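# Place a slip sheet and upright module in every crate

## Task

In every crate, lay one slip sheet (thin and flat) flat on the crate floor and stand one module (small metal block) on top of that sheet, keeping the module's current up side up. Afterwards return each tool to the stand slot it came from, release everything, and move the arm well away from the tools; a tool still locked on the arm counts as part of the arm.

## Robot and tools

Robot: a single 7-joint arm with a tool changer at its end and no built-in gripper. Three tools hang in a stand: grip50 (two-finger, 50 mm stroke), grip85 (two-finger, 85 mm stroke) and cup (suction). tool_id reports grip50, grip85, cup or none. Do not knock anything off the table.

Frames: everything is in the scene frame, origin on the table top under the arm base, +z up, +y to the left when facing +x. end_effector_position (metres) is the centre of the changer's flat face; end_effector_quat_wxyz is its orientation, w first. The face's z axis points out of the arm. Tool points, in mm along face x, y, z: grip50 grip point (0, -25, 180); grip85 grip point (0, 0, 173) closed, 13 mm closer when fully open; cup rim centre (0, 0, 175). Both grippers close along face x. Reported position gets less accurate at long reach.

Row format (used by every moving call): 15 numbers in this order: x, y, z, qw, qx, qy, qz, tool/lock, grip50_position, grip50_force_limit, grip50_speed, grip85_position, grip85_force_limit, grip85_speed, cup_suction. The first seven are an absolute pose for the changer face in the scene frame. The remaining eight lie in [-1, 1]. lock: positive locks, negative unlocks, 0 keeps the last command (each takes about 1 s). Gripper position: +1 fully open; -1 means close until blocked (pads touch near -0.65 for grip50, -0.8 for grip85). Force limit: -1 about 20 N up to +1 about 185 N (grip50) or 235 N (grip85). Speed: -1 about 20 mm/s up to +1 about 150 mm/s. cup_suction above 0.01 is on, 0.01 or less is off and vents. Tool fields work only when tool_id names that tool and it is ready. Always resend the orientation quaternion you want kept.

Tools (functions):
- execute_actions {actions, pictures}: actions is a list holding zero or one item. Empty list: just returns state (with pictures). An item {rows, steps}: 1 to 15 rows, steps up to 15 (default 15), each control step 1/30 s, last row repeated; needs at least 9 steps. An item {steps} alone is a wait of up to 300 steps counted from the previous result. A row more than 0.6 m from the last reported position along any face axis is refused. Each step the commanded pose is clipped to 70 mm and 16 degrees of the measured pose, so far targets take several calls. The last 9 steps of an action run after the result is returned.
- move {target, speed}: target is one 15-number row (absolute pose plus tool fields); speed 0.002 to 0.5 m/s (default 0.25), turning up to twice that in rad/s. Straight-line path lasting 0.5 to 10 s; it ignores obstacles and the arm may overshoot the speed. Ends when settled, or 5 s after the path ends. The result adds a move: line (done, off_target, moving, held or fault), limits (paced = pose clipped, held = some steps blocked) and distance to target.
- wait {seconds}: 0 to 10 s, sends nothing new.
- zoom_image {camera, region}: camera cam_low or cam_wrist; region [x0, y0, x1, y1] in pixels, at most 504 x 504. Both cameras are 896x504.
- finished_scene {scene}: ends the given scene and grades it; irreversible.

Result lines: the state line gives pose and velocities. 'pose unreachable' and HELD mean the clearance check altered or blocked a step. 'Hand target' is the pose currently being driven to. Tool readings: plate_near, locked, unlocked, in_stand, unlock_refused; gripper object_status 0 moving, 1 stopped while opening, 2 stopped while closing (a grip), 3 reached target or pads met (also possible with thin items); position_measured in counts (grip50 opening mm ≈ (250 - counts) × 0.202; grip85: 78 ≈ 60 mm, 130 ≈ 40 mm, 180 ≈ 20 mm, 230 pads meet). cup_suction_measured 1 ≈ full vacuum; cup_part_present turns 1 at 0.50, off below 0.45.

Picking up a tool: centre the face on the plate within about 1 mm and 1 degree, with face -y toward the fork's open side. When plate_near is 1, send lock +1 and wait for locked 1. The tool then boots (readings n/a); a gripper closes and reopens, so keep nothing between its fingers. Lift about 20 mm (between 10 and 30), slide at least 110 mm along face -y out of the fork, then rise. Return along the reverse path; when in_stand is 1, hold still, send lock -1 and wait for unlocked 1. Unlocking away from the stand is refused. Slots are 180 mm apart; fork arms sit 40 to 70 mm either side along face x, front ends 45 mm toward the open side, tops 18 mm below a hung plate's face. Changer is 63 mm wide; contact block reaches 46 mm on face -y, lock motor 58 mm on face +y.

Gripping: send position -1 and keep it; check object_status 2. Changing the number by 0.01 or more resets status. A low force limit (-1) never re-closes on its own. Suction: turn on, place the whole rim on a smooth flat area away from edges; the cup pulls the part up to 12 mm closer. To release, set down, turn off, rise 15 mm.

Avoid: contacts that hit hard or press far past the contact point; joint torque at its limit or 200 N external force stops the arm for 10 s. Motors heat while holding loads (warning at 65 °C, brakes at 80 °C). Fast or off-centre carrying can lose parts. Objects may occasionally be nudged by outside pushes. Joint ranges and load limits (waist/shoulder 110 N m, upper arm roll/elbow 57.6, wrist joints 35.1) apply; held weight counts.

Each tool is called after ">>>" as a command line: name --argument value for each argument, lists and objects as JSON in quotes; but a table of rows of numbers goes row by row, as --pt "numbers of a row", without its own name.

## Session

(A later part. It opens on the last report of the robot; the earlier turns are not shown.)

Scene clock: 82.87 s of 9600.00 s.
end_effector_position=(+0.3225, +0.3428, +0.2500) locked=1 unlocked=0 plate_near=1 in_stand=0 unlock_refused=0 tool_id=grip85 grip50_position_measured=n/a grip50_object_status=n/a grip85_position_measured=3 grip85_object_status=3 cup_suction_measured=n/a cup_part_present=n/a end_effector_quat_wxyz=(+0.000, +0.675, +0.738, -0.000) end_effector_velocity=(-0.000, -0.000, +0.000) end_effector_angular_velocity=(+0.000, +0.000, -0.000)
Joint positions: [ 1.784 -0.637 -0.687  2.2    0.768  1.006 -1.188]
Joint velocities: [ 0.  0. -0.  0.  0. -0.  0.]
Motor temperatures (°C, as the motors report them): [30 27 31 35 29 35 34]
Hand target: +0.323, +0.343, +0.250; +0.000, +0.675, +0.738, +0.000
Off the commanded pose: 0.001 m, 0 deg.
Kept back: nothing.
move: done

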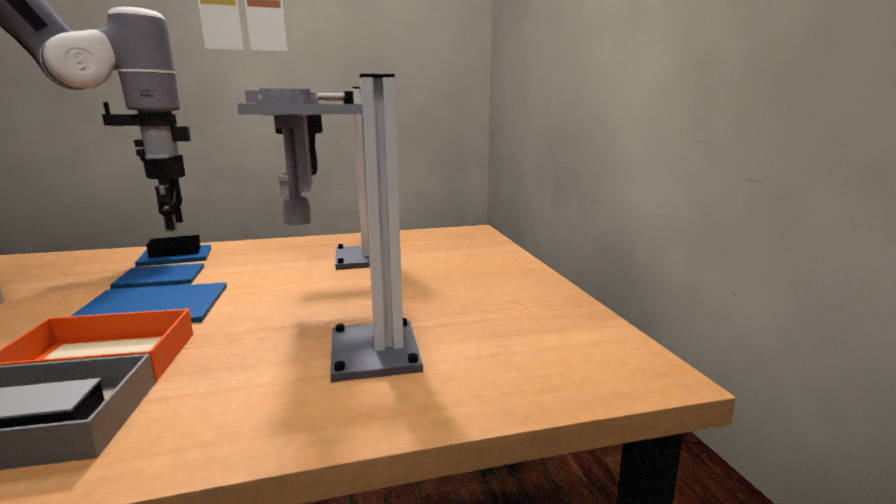

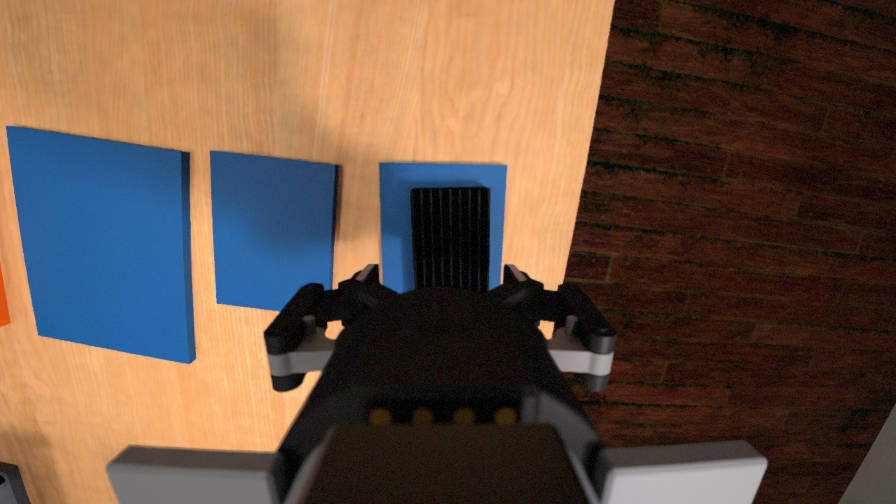

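>>> move --target '[0.319,0.35,0.201,0,0.668,0.744,0,0,1,0,0,1,0,0,0]' --speed 0.06

>>> move --target '[0.319,0.35,0.201,0,0.668,0.744,0,0,1,0,0,-1,-0.4,0,0]'

>>> move --target '[0.319,0.35,0.27,0,0.668,0.744,0,0,1,0,0,-1,-0.4,0,0]' --speed 0.1

>>> move --target '[0.356,-0.169,0.27,0,0.742,0.67,0,0,1,0,0,-1,-0.4,0,0]'

>>> move --target '[0.356,-0.169,0.1968,0,0.742,0.67,0,0,1,0,0,-1,-0.4,0,0]' --speed 0.04

>>> move --target '[0.356,-0.169,0.1968,0,0.742,0.67,0,0,1,0,0,0.8,-0.4,0,0]'

>>> move --target '[0.356,-0.169,0.27,0,0.742,0.67,0,0,1,0,0,0.8,-0.4,0,0]' --speed 0.15

>>> move --target '[0.5,0.18,0.381,0,0.7224,0.6915,0,0,1,0,0,1,0,0,0]'

>>> move --target '[0.6345,0.1745,0.381,0,0.7224,0.6915,0,0,1,0,0,1,0,0,0]' --speed 0.1

>>> move --target '[0.6345,0.1745,0.361,0,0.7224,0.6915,0,0,1,0,0,1,0,0,0]' --speed 0.02

>>> move --target '[0.6345,0.1745,0.361,0,0.7224,0.6915,0,-1,1,0,0,1,0,0,0]'

>>> execute_actions --actions '[{"steps":12}]'

Scene clock: 84.80 s of 9600.00 s.
end_effector_position=(+0.3190, +0.3499, +0.2010) locked=1 unlocked=0 plate_near=1 in_stand=0 unlock_refused=0 tool_id=grip85 grip50_position_measured=n/a grip50_object_status=n/a grip85_position_measured=3 grip85_object_status=3 cup_suction_measured=n/a cup_part_present=n/a end_effector_quat_wxyz=(+0.000, +0.668, +0.744, -0.000) end_effector_velocity=(-0.000, -0.000, +0.000) end_effector_angular_velocity=(+0.001, +0.000, +0.000)
Joint positions: [ 1.712 -0.771 -0.58   2.124  0.882  1.061 -1.264]
Joint velocities: [ 0.     0.001 -0.     0.     0.    -0.    -0.001]
Motor temperatures (°C, as the motors report them): [30 27 31 35 29 35 34]
Hand target: +0.319, +0.350, +0.201; +0.000, +0.668, +0.744, +0.000
Off the commanded pose: 0.000 m, 0 deg.
Kept back: nothing.
move: done

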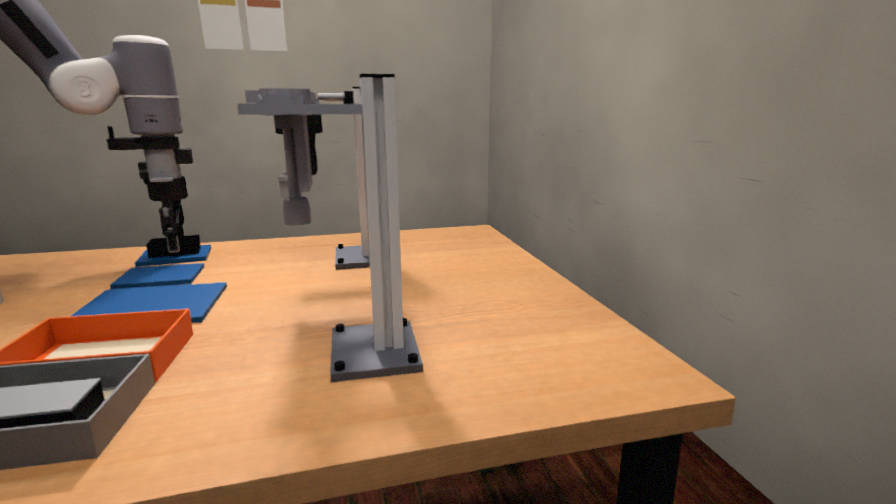

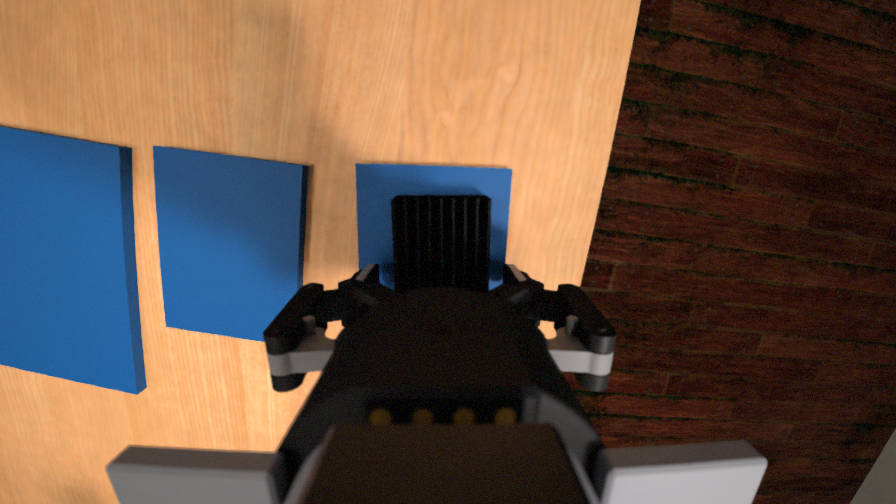

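Scene clock: 85.50 s of 9600.00 s.
end_effector_position=(+0.3191, +0.3500, +0.2012) locked=1 unlocked=0 plate_near=1 in_stand=0 unlock_refused=0 tool_id=grip85 grip50_position_measured=n/a grip50_object_status=n/a grip85_position_measured=80 grip85_object_status=2 cup_suction_measured=n/a cup_part_present=n/a end_effector_quat_wxyz=(+0.000, +0.668, +0.744, +0.000) end_effector_velocity=(-0.000, +0.000, -0.000) end_effector_angular_velocity=(-0.000, +0.000, +0.001)
Joint positions: [ 1.712 -0.77  -0.58   2.124  0.882  1.061 -1.264]
Joint velocities: [ 0.    -0.    -0.    -0.    -0.001 -0.    -0.   ]
Motor temperatures (°C, as the motors report them): [30 27 31 35 29 35 34]
Hand target: +0.319, +0.350, +0.201; +0.000, +0.668, +0.744, -0.000
Off the commanded pose: 0.000 m, 0 deg.
Kept back: nothing.
move: done

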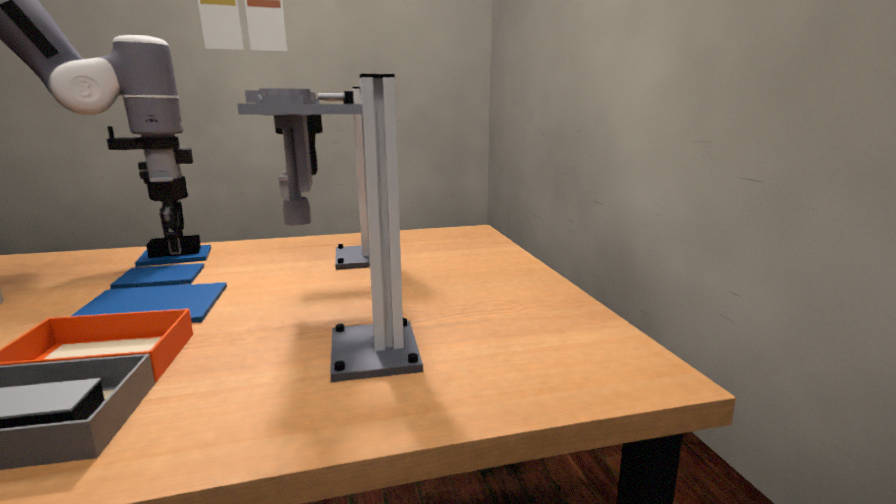

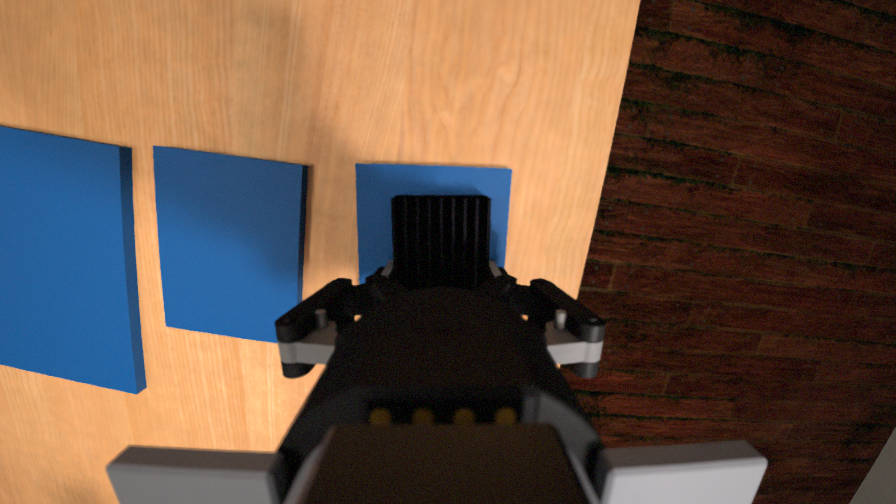

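Scene clock: 86.47 s of 9600.00 s.
end_effector_position=(+0.3188, +0.3500, +0.2699) locked=1 unlocked=0 plate_near=1 in_stand=0 unlock_refused=0 tool_id=grip85 grip50_position_measured=n/a grip50_object_status=n/a grip85_position_measured=80 grip85_object_status=2 cup_suction_measured=n/a cup_part_present=n/a end_effector_quat_wxyz=(-0.000, +0.668, +0.744, -0.000) end_effector_velocity=(+0.000, -0.000, -0.000) end_effector_angular_velocity=(-0.001, -0.000, +0.001)
Joint positions: [ 1.827 -0.582 -0.726  2.218  0.705  0.98  -1.149]
Joint velocities: [-0. -0.  0. -0. -0. -0. -0.]
Motor temperatures (°C, as the motors report them): [30 27 31 35 29 35 34]
Hand target: +0.319, +0.350, +0.270; -0.000, +0.668, +0.744, -0.000
Off the commanded pose: 0.000 m, 0 deg.
Kept back: nothing.
move: done

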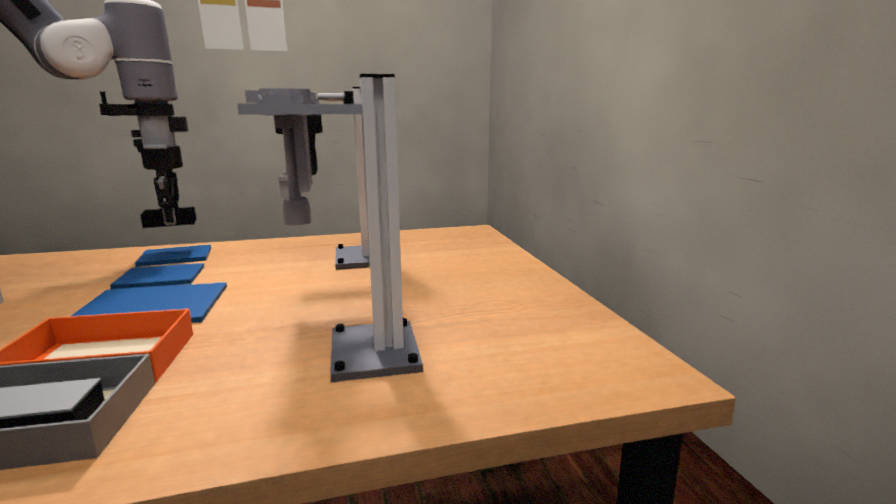

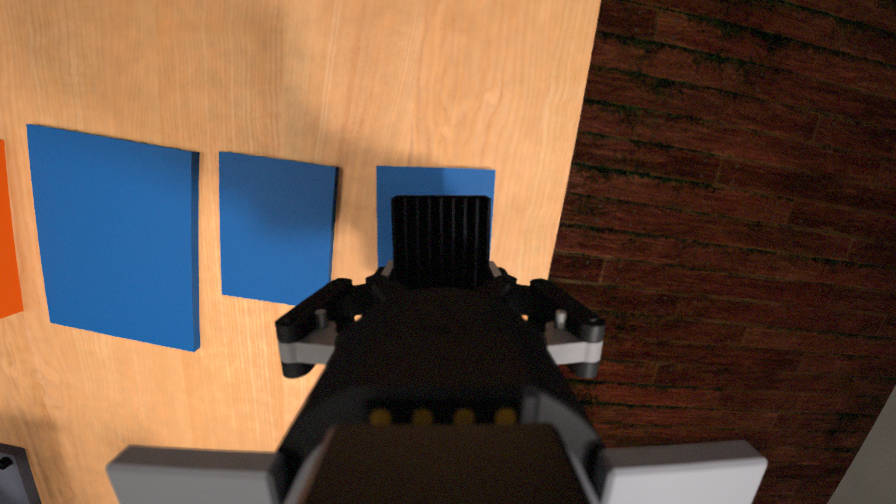

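Scene clock: 88.97 s of 9600.00 s.
end_effector_position=(+0.3553, -0.1682, +0.2700) locked=1 unlocked=0 plate_near=1 in_stand=0 unlock_refused=0 tool_id=grip85 grip50_position_measured=n/a grip50_object_status=n/a grip85_position_measured=80 grip85_object_status=2 cup_suction_measured=n/a cup_part_present=n/a end_effector_quat_wxyz=(-0.000, +0.742, +0.670, +0.000) end_effector_velocity=(+0.000, +0.000, +0.000) end_effector_angular_velocity=(+0.000, -0.000, +0.000)
Joint positions: [ 0.784 -0.507 -0.885  2.429  0.832  1.047 -2.304]
Joint velocities: [ 0.002  0.    -0.    -0.     0.001 -0.     0.   ]
Motor temperatures (°C, as the motors report them): [30 27 31 35 29 35 34]
Hand target: +0.355, -0.168, +0.270; -0.000, +0.742, +0.670, +0.000
Off the commanded pose: 0.001 m, 0 deg.
Kept back: nothing.
move: done

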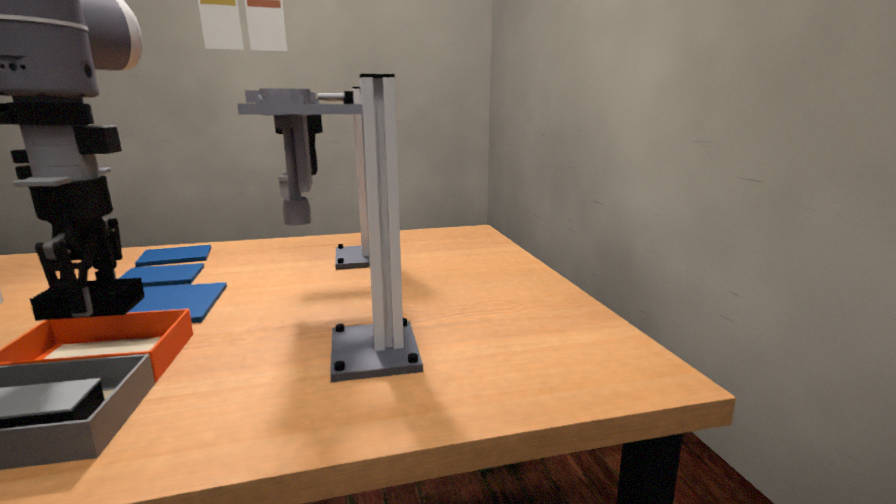

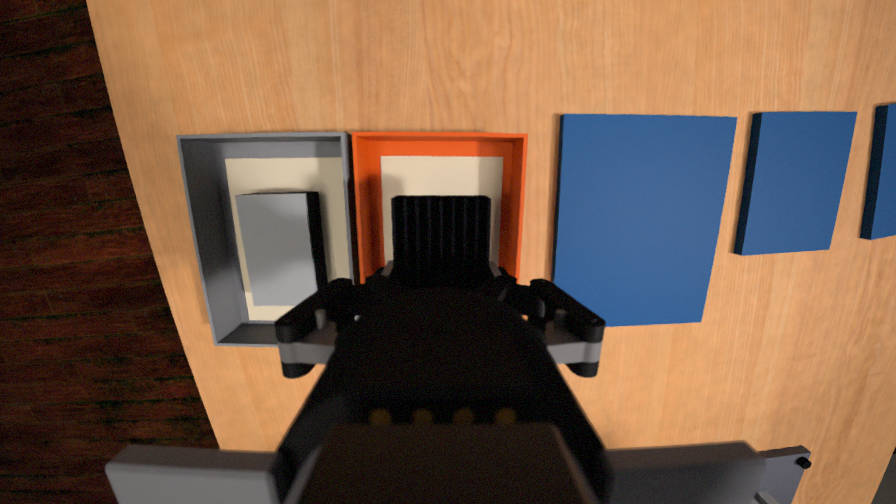

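Scene clock: 91.03 s of 9600.00 s.
end_effector_position=(+0.3560, -0.1691, +0.1969) locked=1 unlocked=0 plate_near=1 in_stand=0 unlock_refused=0 tool_id=grip85 grip50_position_measured=n/a grip50_object_status=n/a grip85_position_measured=80 grip85_object_status=2 cup_suction_measured=n/a cup_part_present=n/a end_effector_quat_wxyz=(+0.000, +0.742, +0.670, -0.000) end_effector_velocity=(+0.000, +0.000, +0.000) end_effector_angular_velocity=(+0.000, -0.001, +0.001)
Joint positions: [ 0.599 -0.744 -0.666  2.288  1.114  1.095 -2.501]
Joint velocities: [ 0.     0.001 -0.    -0.    -0.     0.    -0.   ]
Motor temperatures (°C, as the motors report them): [30 27 31 35 29 35 34]
Hand target: +0.356, -0.169, +0.197; +0.000, +0.742, +0.670, -0.000
Off the commanded pose: 0.000 m, 0 deg.
Kept back: nothing.
move: done

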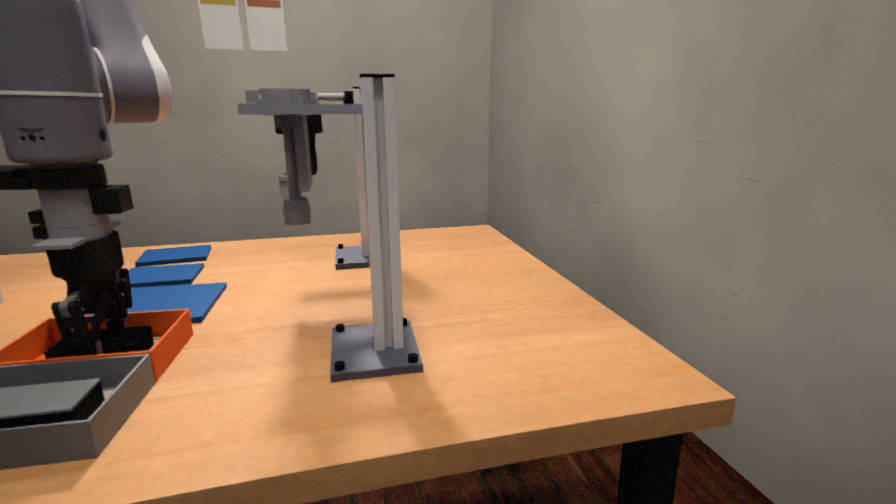

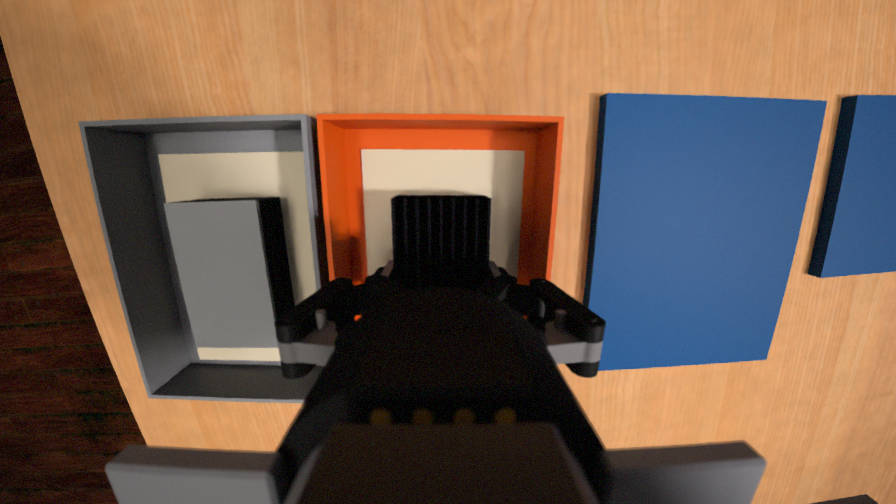

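Scene clock: 91.73 s of 9600.00 s.
end_effector_position=(+0.3560, -0.1690, +0.1968) locked=1 unlocked=0 plate_near=1 in_stand=0 unlock_refused=0 tool_id=grip85 grip50_position_measured=n/a grip50_object_status=n/a grip85_position_measured=28 grip85_object_status=3 cup_suction_measured=n/a cup_part_present=n/a end_effector_quat_wxyz=(+0.000, +0.742, +0.670, -0.000) end_effector_velocity=(+0.000, +0.000, +0.000) end_effector_angular_velocity=(-0.000, -0.001, -0.000)
Joint positions: [ 0.598 -0.744 -0.665  2.288  1.114  1.095 -2.501]
Joint velocities: [-0.     0.     0.    -0.     0.001  0.     0.   ]
Motor temperatures (°C, as the motors report them): [30 27 31 35 29 35 34]
Hand target: +0.356, -0.169, +0.197; -0.000, +0.742, +0.670, -0.000
Off the commanded pose: 0.000 m, 0 deg.
Kept back: nothing.
move: done

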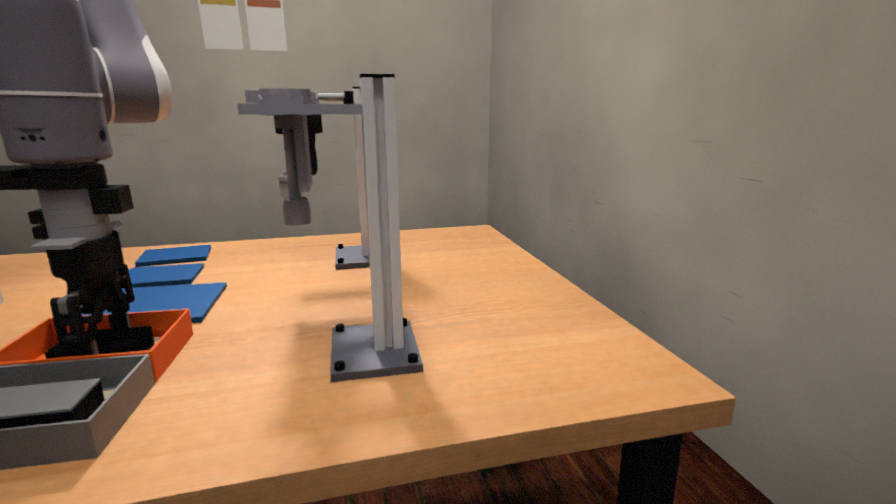

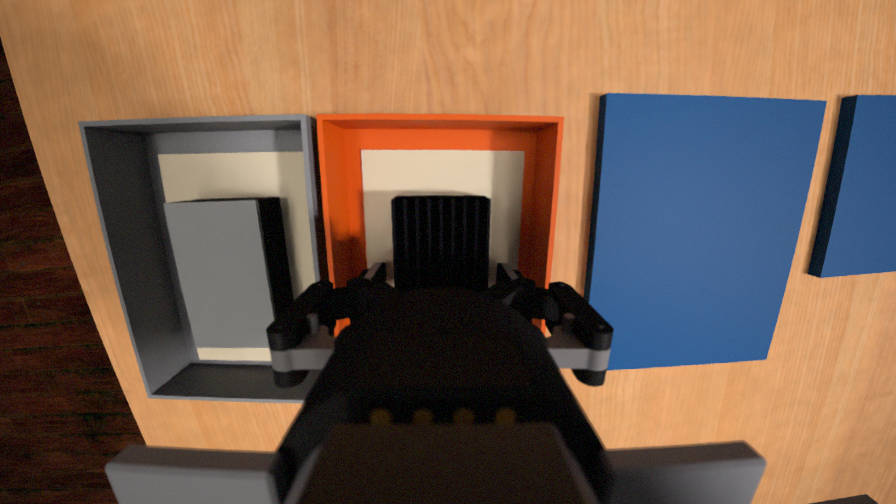

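Scene clock: 92.57 s of 9600.00 s.
end_effector_position=(+0.3560, -0.1689, +0.2699) locked=1 unlocked=0 plate_near=1 in_stand=0 unlock_refused=0 tool_id=grip85 grip50_position_measured=n/a grip50_object_status=n/a grip85_position_measured=28 grip85_object_status=3 cup_suction_measured=n/a cup_part_present=n/a end_effector_quat_wxyz=(-0.000, +0.742, +0.670, +0.000) end_effector_velocity=(-0.000, -0.000, -0.000) end_effector_angular_velocity=(-0.000, +0.001, -0.001)
Joint positions: [ 0.769 -0.501 -0.869  2.429  0.821  1.054 -2.294]
Joint velocities: [-0.001 -0.001  0.002  0.     0.     0.     0.   ]
Motor temperatures (°C, as the motors report them): [30 27 31 35 29 35 34]
Hand target: +0.356, -0.169, +0.270; -0.000, +0.742, +0.670, +0.000
Off the commanded pose: 0.000 m, 0 deg.
Kept back: nothing.
move: done

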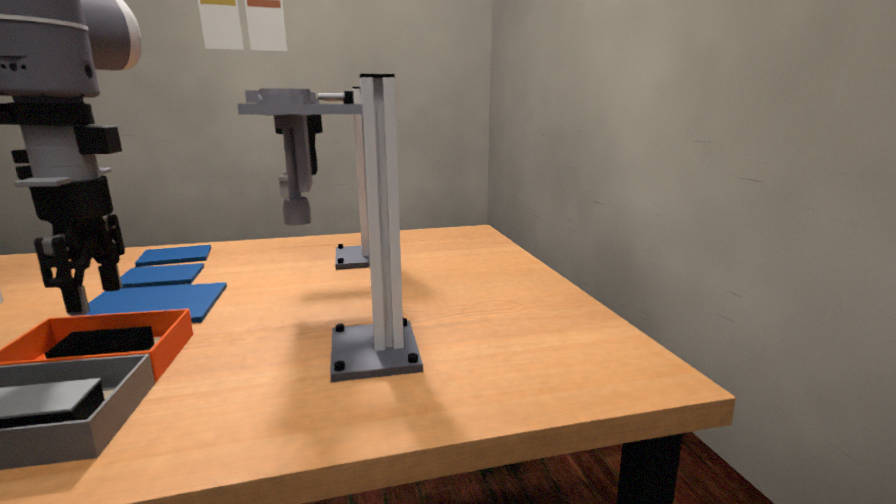

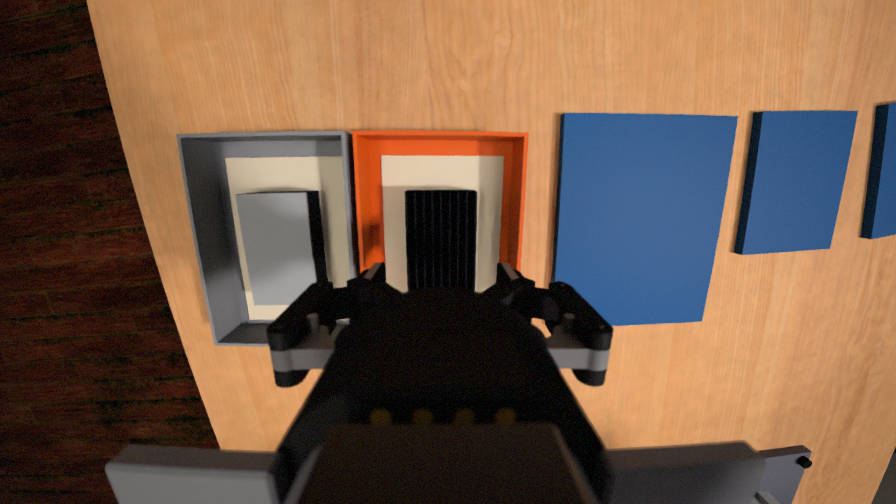

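Scene clock: 94.57 s of 9600.00 s.
end_effector_position=(+0.5002, +0.1796, +0.3806) locked=1 unlocked=0 plate_near=1 in_stand=0 unlock_refused=0 tool_id=grip85 grip50_position_measured=n/a grip50_object_status=n/a grip85_position_measured=3 grip85_object_status=3 cup_suction_measured=n/a cup_part_present=n/a end_effector_quat_wxyz=(-0.001, +0.722, +0.692, -0.000) end_effector_velocity=(+0.000, -0.000, +0.000) end_effector_angular_velocity=(-0.000, -0.000, +0.000)
Joint positions: [ 1.483 -0.394 -0.984  2.116  0.431  0.722 -1.329]
Joint velocities: [-0.  0.  0.  0. -0.  0. -0.]
Motor temperatures (°C, as the motors report them): [30 27 31 35 29 35 34]
Hand target: +0.500, +0.180, +0.381; -0.001, +0.722, +0.692, -0.000
Off the commanded pose: 0.001 m, 0 deg.
Kept back: nothing.
move: done

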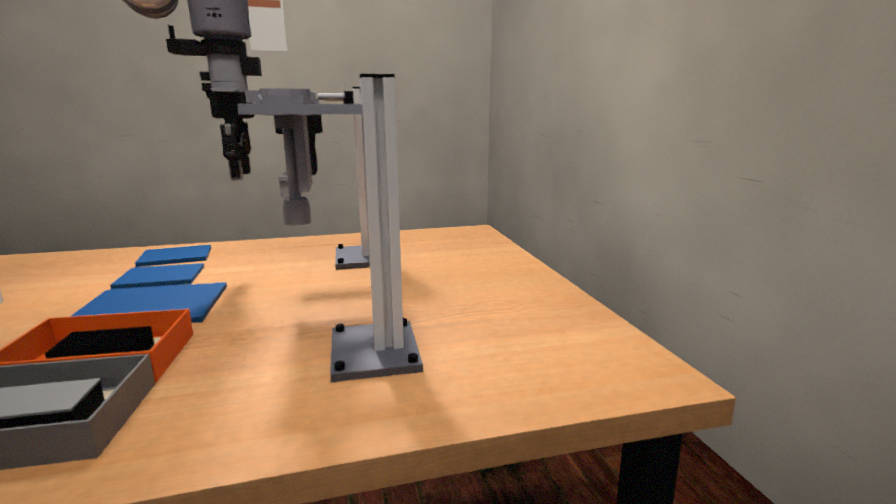

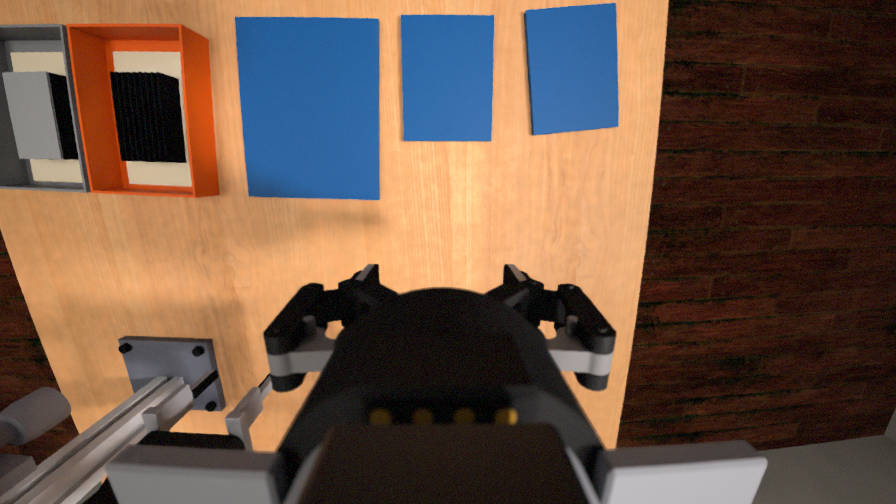

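Scene clock: 96.20 s of 9600.00 s.
end_effector_position=(+0.6347, +0.1746, +0.3811) locked=1 unlocked=0 plate_near=1 in_stand=0 unlock_refused=0 tool_id=grip85 grip50_position_measured=n/a grip50_object_status=n/a grip85_position_measured=3 grip85_object_status=3 cup_suction_measured=n/a cup_part_present=n/a end_effector_quat_wxyz=(+0.000, +0.722, +0.692, +0.000) end_effector_velocity=(-0.000, +0.000, +0.001) end_effector_angular_velocity=(+0.001, -0.000, +0.000)
Joint positions: [ 1.13  -0.674 -0.841  1.662  0.552  0.509 -1.449]
Joint velocities: [-0.     0.001  0.     0.     0.    -0.     0.   ]
Motor temperatures (°C, as the motors report them): [30 27 31 35 29 35 34]
Hand target: +0.635, +0.175, +0.381; +0.000, +0.722, +0.692, +0.000
Off the commanded pose: 0.000 m, 0 deg.
Kept back: nothing.
move: done

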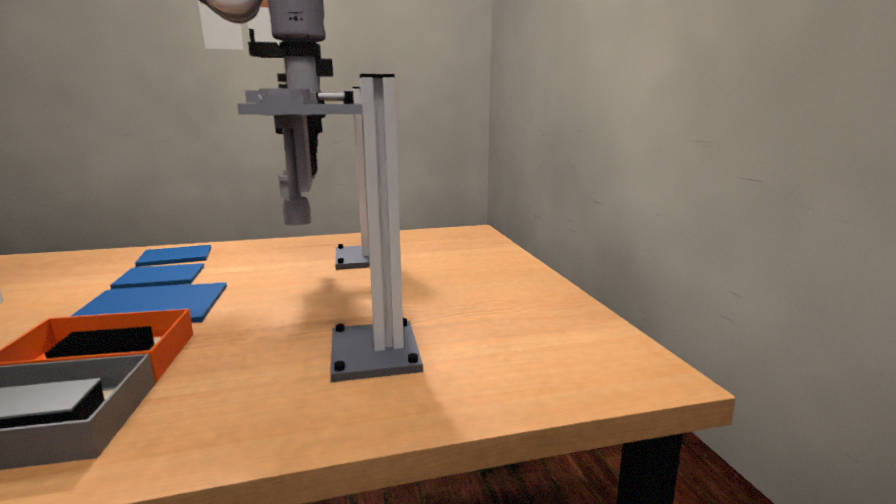

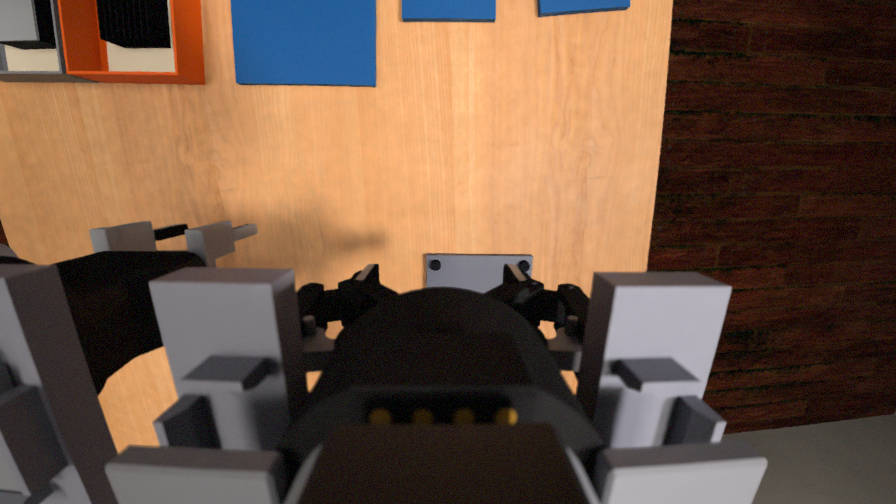

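Scene clock: 97.43 s of 9600.00 s.
end_effector_position=(+0.6346, +0.1745, +0.3612) locked=1 unlocked=0 plate_near=1 in_stand=1 unlock_refused=0 tool_id=grip85 grip50_position_measured=n/a grip50_object_status=n/a grip85_position_measured=3 grip85_object_status=3 cup_suction_measured=n/a cup_part_present=n/a end_effector_quat_wxyz=(+0.000, +0.722, +0.691, +0.000) end_effector_velocity=(+0.000, +0.000, +0.000) end_effector_angular_velocity=(-0.000, +0.000, +0.000)
Joint positions: [ 1.116 -0.706 -0.821  1.665  0.577  0.54  -1.461]
Joint velocities: [ 0. -0.  0. -0. -0. -0.  0.]
Motor temperatures (°C, as the motors report them): [30 27 31 35 29 35 34]
Hand target: +0.635, +0.174, +0.361; +0.000, +0.722, +0.691, -0.000
Off the commanded pose: 0.000 m, 0 deg.
Kept back: nothing.
move: done

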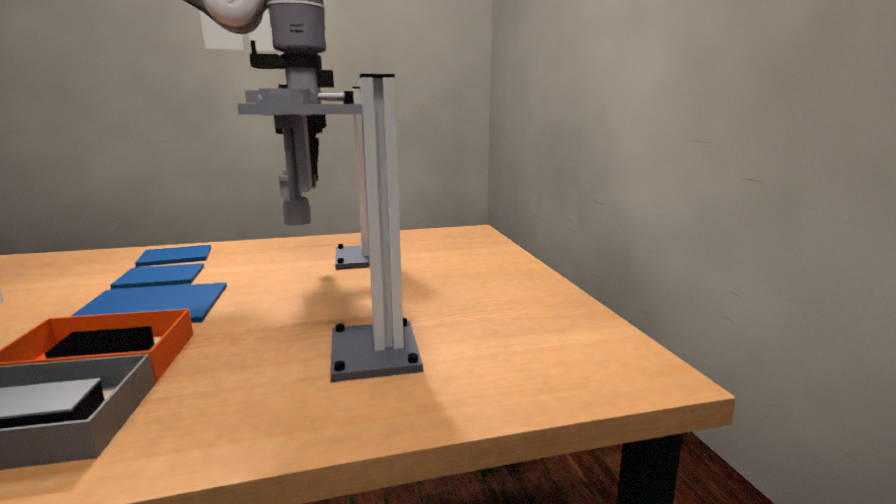

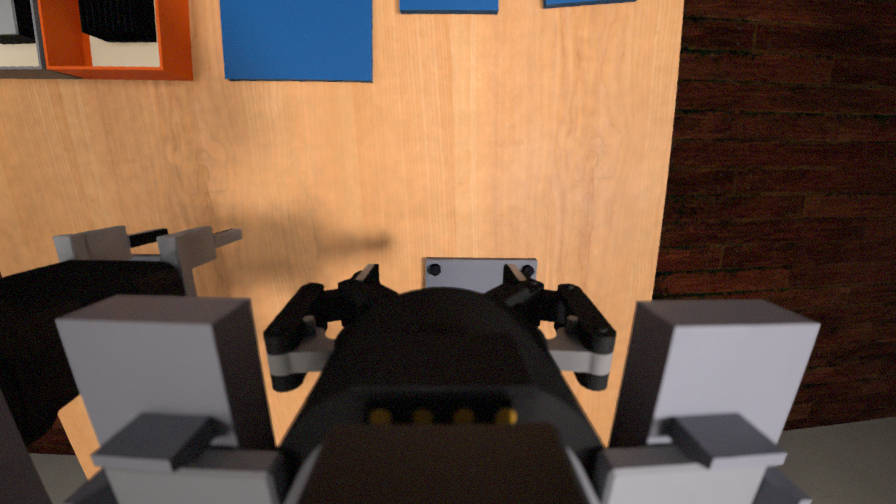

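Scene clock: 98.13 s of 9600.00 s.
end_effector_position=(+0.6345, +0.1746, +0.3610) locked=0 unlocked=0 plate_near=1 in_stand=1 unlock_refused=0 tool_id=none grip50_position_measured=n/a grip50_object_status=n/a grip85_position_measured=n/a grip85_object_status=n/a cup_suction_measured=n/a cup_part_present=n/a end_effector_quat_wxyz=(+0.000, +0.722, +0.691, +0.000) end_effector_velocity=(+0.000, -0.000, -0.000) end_effector_angular_velocity=(-0.000, +0.000, -0.001)
Joint positions: [ 1.116 -0.706 -0.821  1.665  0.578  0.54  -1.461]
Joint velocities: [-0. -0.  0. -0.  0. -0.  0.]
Motor temperatures (°C, as the motors report them): [30 27 31 35 29 35 34]
Hand target: +0.634, +0.175, +0.361; +0.000, +0.722, +0.691, -0.000
Off the commanded pose: 0.000 m, 0 deg.
Kept back: nothing.
move: done

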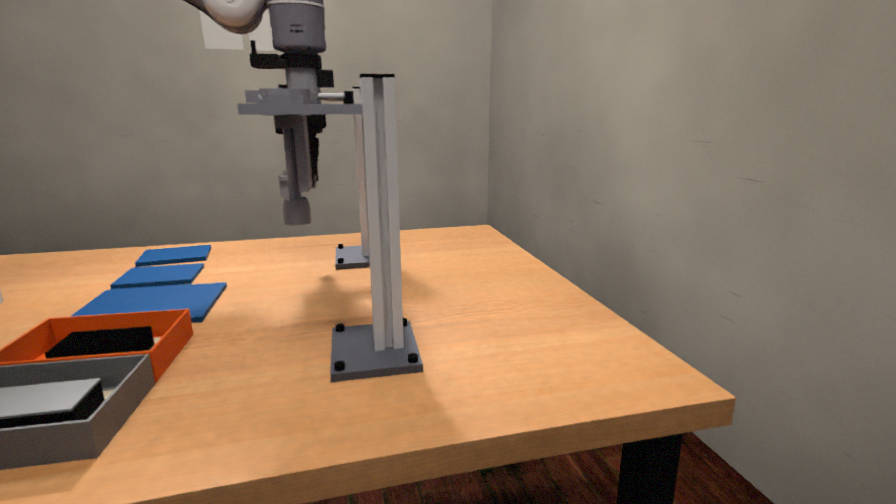

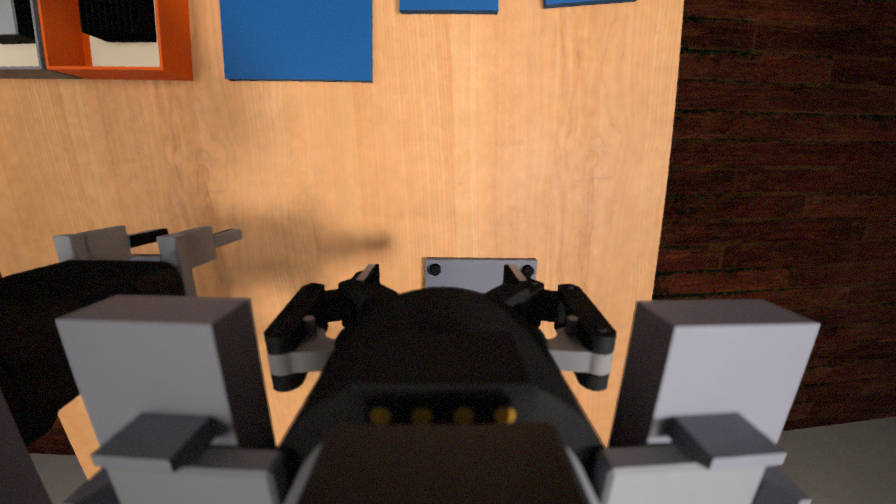

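Scene clock: 98.53 s of 9600.00 s.
end_effector_position=(+0.6345, +0.1746, +0.3610) locked=0 unlocked=1 plate_near=1 in_stand=1 unlock_refused=0 tool_id=none grip50_position_measured=n/a grip50_object_status=n/a grip85_position_measured=n/a grip85_object_status=n/a cup_suction_measured=n/a cup_part_present=n/a end_effector_quat_wxyz=(+0.000, +0.722, +0.691, +0.000) end_effector_velocity=(+0.000, +0.000, +0.000) end_effector_angular_velocity=(-0.000, -0.001, +0.000)
Joint positions: [ 1.116 -0.706 -0.821  1.665  0.578  0.54  -1.461]
Joint velocities: [-0.    -0.    -0.    -0.    -0.     0.001  0.   ]
Motor temperatures (°C, as the motors report them): [30 27 31 35 29 35 34]
Hand target: +0.634, +0.175, +0.361; +0.000, +0.722, +0.691, -0.000
Off the commanded pose: 0.000 m, 0 deg.
Kept back: nothing.
Steps of this call (steps 1 to 12: nothing new was sent). Readings (end_effector_position | what the end effector reports):
1: (+0.6345, +0.1746, +0.3610) | locked=0 unlocked=0 plate_near=1 in_stand=1 unlock_refused=0 tool_id=none grip50_position_measured=n/a grip50_object_status=n/a grip85_position_measured=n/a grip85_object_status=n/a cup_suction_measured=n/a cup_part_present=n/a
2: (+0.6345, +0.1746, +0.3610) | locked=0 unlocked=0 plate_near=1 in_stand=1 unlock_refused=0 tool_id=none grip50_position_measured=n/a grip50_object_status=n/a grip85_position_measured=n/a grip85_object_status=n/a cup_suction_measured=n/a cup_part_present=n/a
4: (+0.6345, +0.1746, +0.3610) | locked=0 unlocked=1 plate_near=1 in_stand=1 unlock_refused=0 tool_id=none grip50_position_measured=n/a grip50_object_status=n/a grip85_position_measured=n/a grip85_object_status=n/a cup_suction_measured=n/a cup_part_present=n/a
8: (+0.6345, +0.1746, +0.3610) | locked=0 unlocked=1 plate_near=1 in_stand=1 unlock_refused=0 tool_id=none grip50_position_measured=n/a grip50_object_status=n/a grip85_position_measured=n/a grip85_object_status=n/a cup_suction_measured=n/a cup_part_present=n/a
12: the state above

>>> move --target '[0.6345,0.1745,0.41,0,0.7224,0.6915,0,0,1,0,0,1,0,0,0]' --speed 0.08

>>> move --target '[0.42,0.1,0.55,0,0.7224,0.6915,0,0,1,0,0,1,0,0,0]'

>>> finished_scene --scene 1

Scene clock: 99.87 s of 9600.00 s.
end_effector_position=(+0.6345, +0.1745, +0.4100) locked=0 unlocked=1 plate_near=0 in_stand=0 unlock_refused=0 tool_id=none grip50_position_measured=n/a grip50_object_status=n/a grip85_position_measured=n/a grip85_object_status=n/a cup_suction_measured=n/a cup_part_present=n/a end_effector_quat_wxyz=(-0.000, +0.722, +0.692, -0.000) end_effector_velocity=(+0.000, +0.000, -0.000) end_effector_angular_velocity=(-0.001, +0.000, +0.000)
Joint positions: [ 1.147 -0.627 -0.865  1.653  0.514  0.464 -1.43 ]
Joint velocities: [ 0. -0.  0. -0. -0. -0. -0.]
Motor temperatures (°C, as the motors report them): [30 27 31 35 29 35 34]
Hand target: +0.634, +0.175, +0.410; -0.000, +0.722, +0.692, -0.000
Off the commanded pose: 0.000 m, 0 deg.
Kept back: nothing.
move: done

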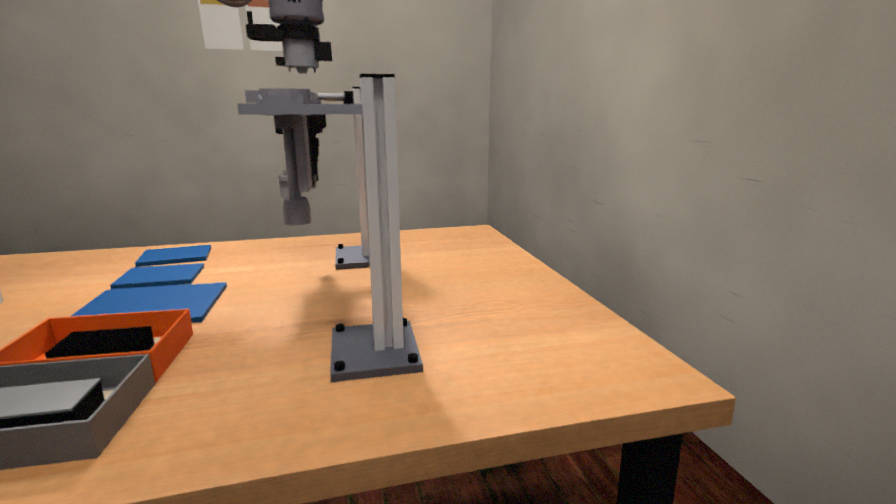

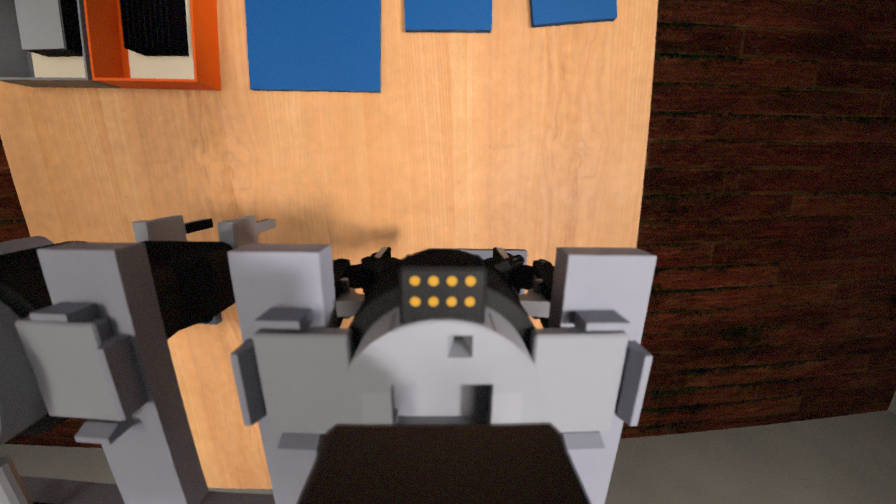

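Scene clock: 101.47 s of 9600.00 s.
end_effector_position=(+0.4199, +0.1002, +0.5489) locked=0 unlocked=1 plate_near=0 in_stand=0 unlock_refused=0 tool_id=none grip50_position_measured=n/a grip50_object_status=n/a grip85_position_measured=n/a grip85_object_status=n/a cup_suction_measured=n/a cup_part_present=n/a end_effector_quat_wxyz=(-0.001, +0.722, +0.692, -0.002) end_effector_velocity=(+0.000, +0.000, -0.000) end_effector_angular_velocity=(-0.001, +0.000, -0.000)
Joint positions: [ 1.359  0.52  -0.717  2.298 -0.353  0.296 -0.749]
Joint velocities: [ 0.    -0.001 -0.    -0.     0.    -0.    -0.   ]
Motor temperatures (°C, as the motors report them): [30 27 31 35 29 35 34]
Hand target: +0.420, +0.100, +0.549; -0.001, +0.722, +0.692, -0.002
Off the commanded pose: 0.001 m, 0 deg.
Kept back: nothing.
move: done

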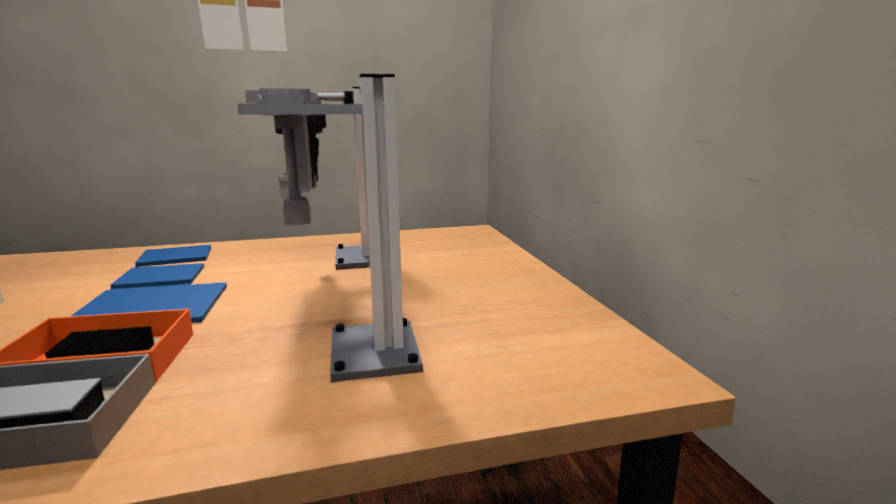

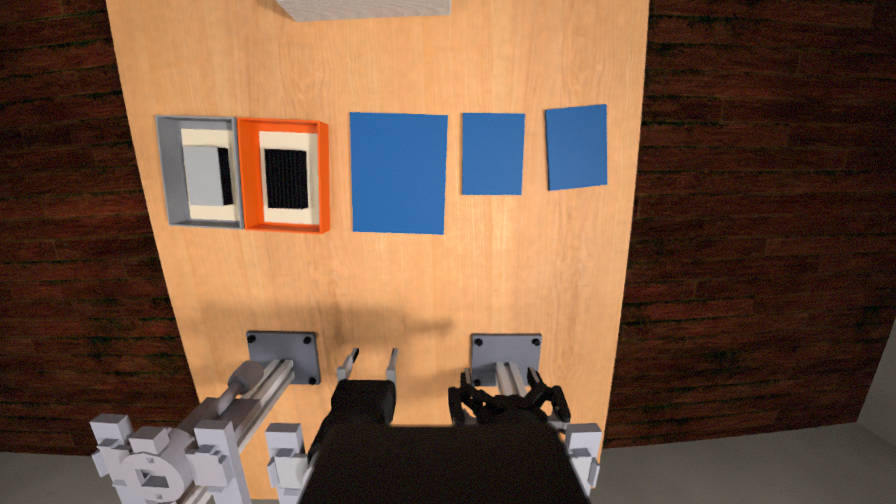

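The scene is finished: the task was done.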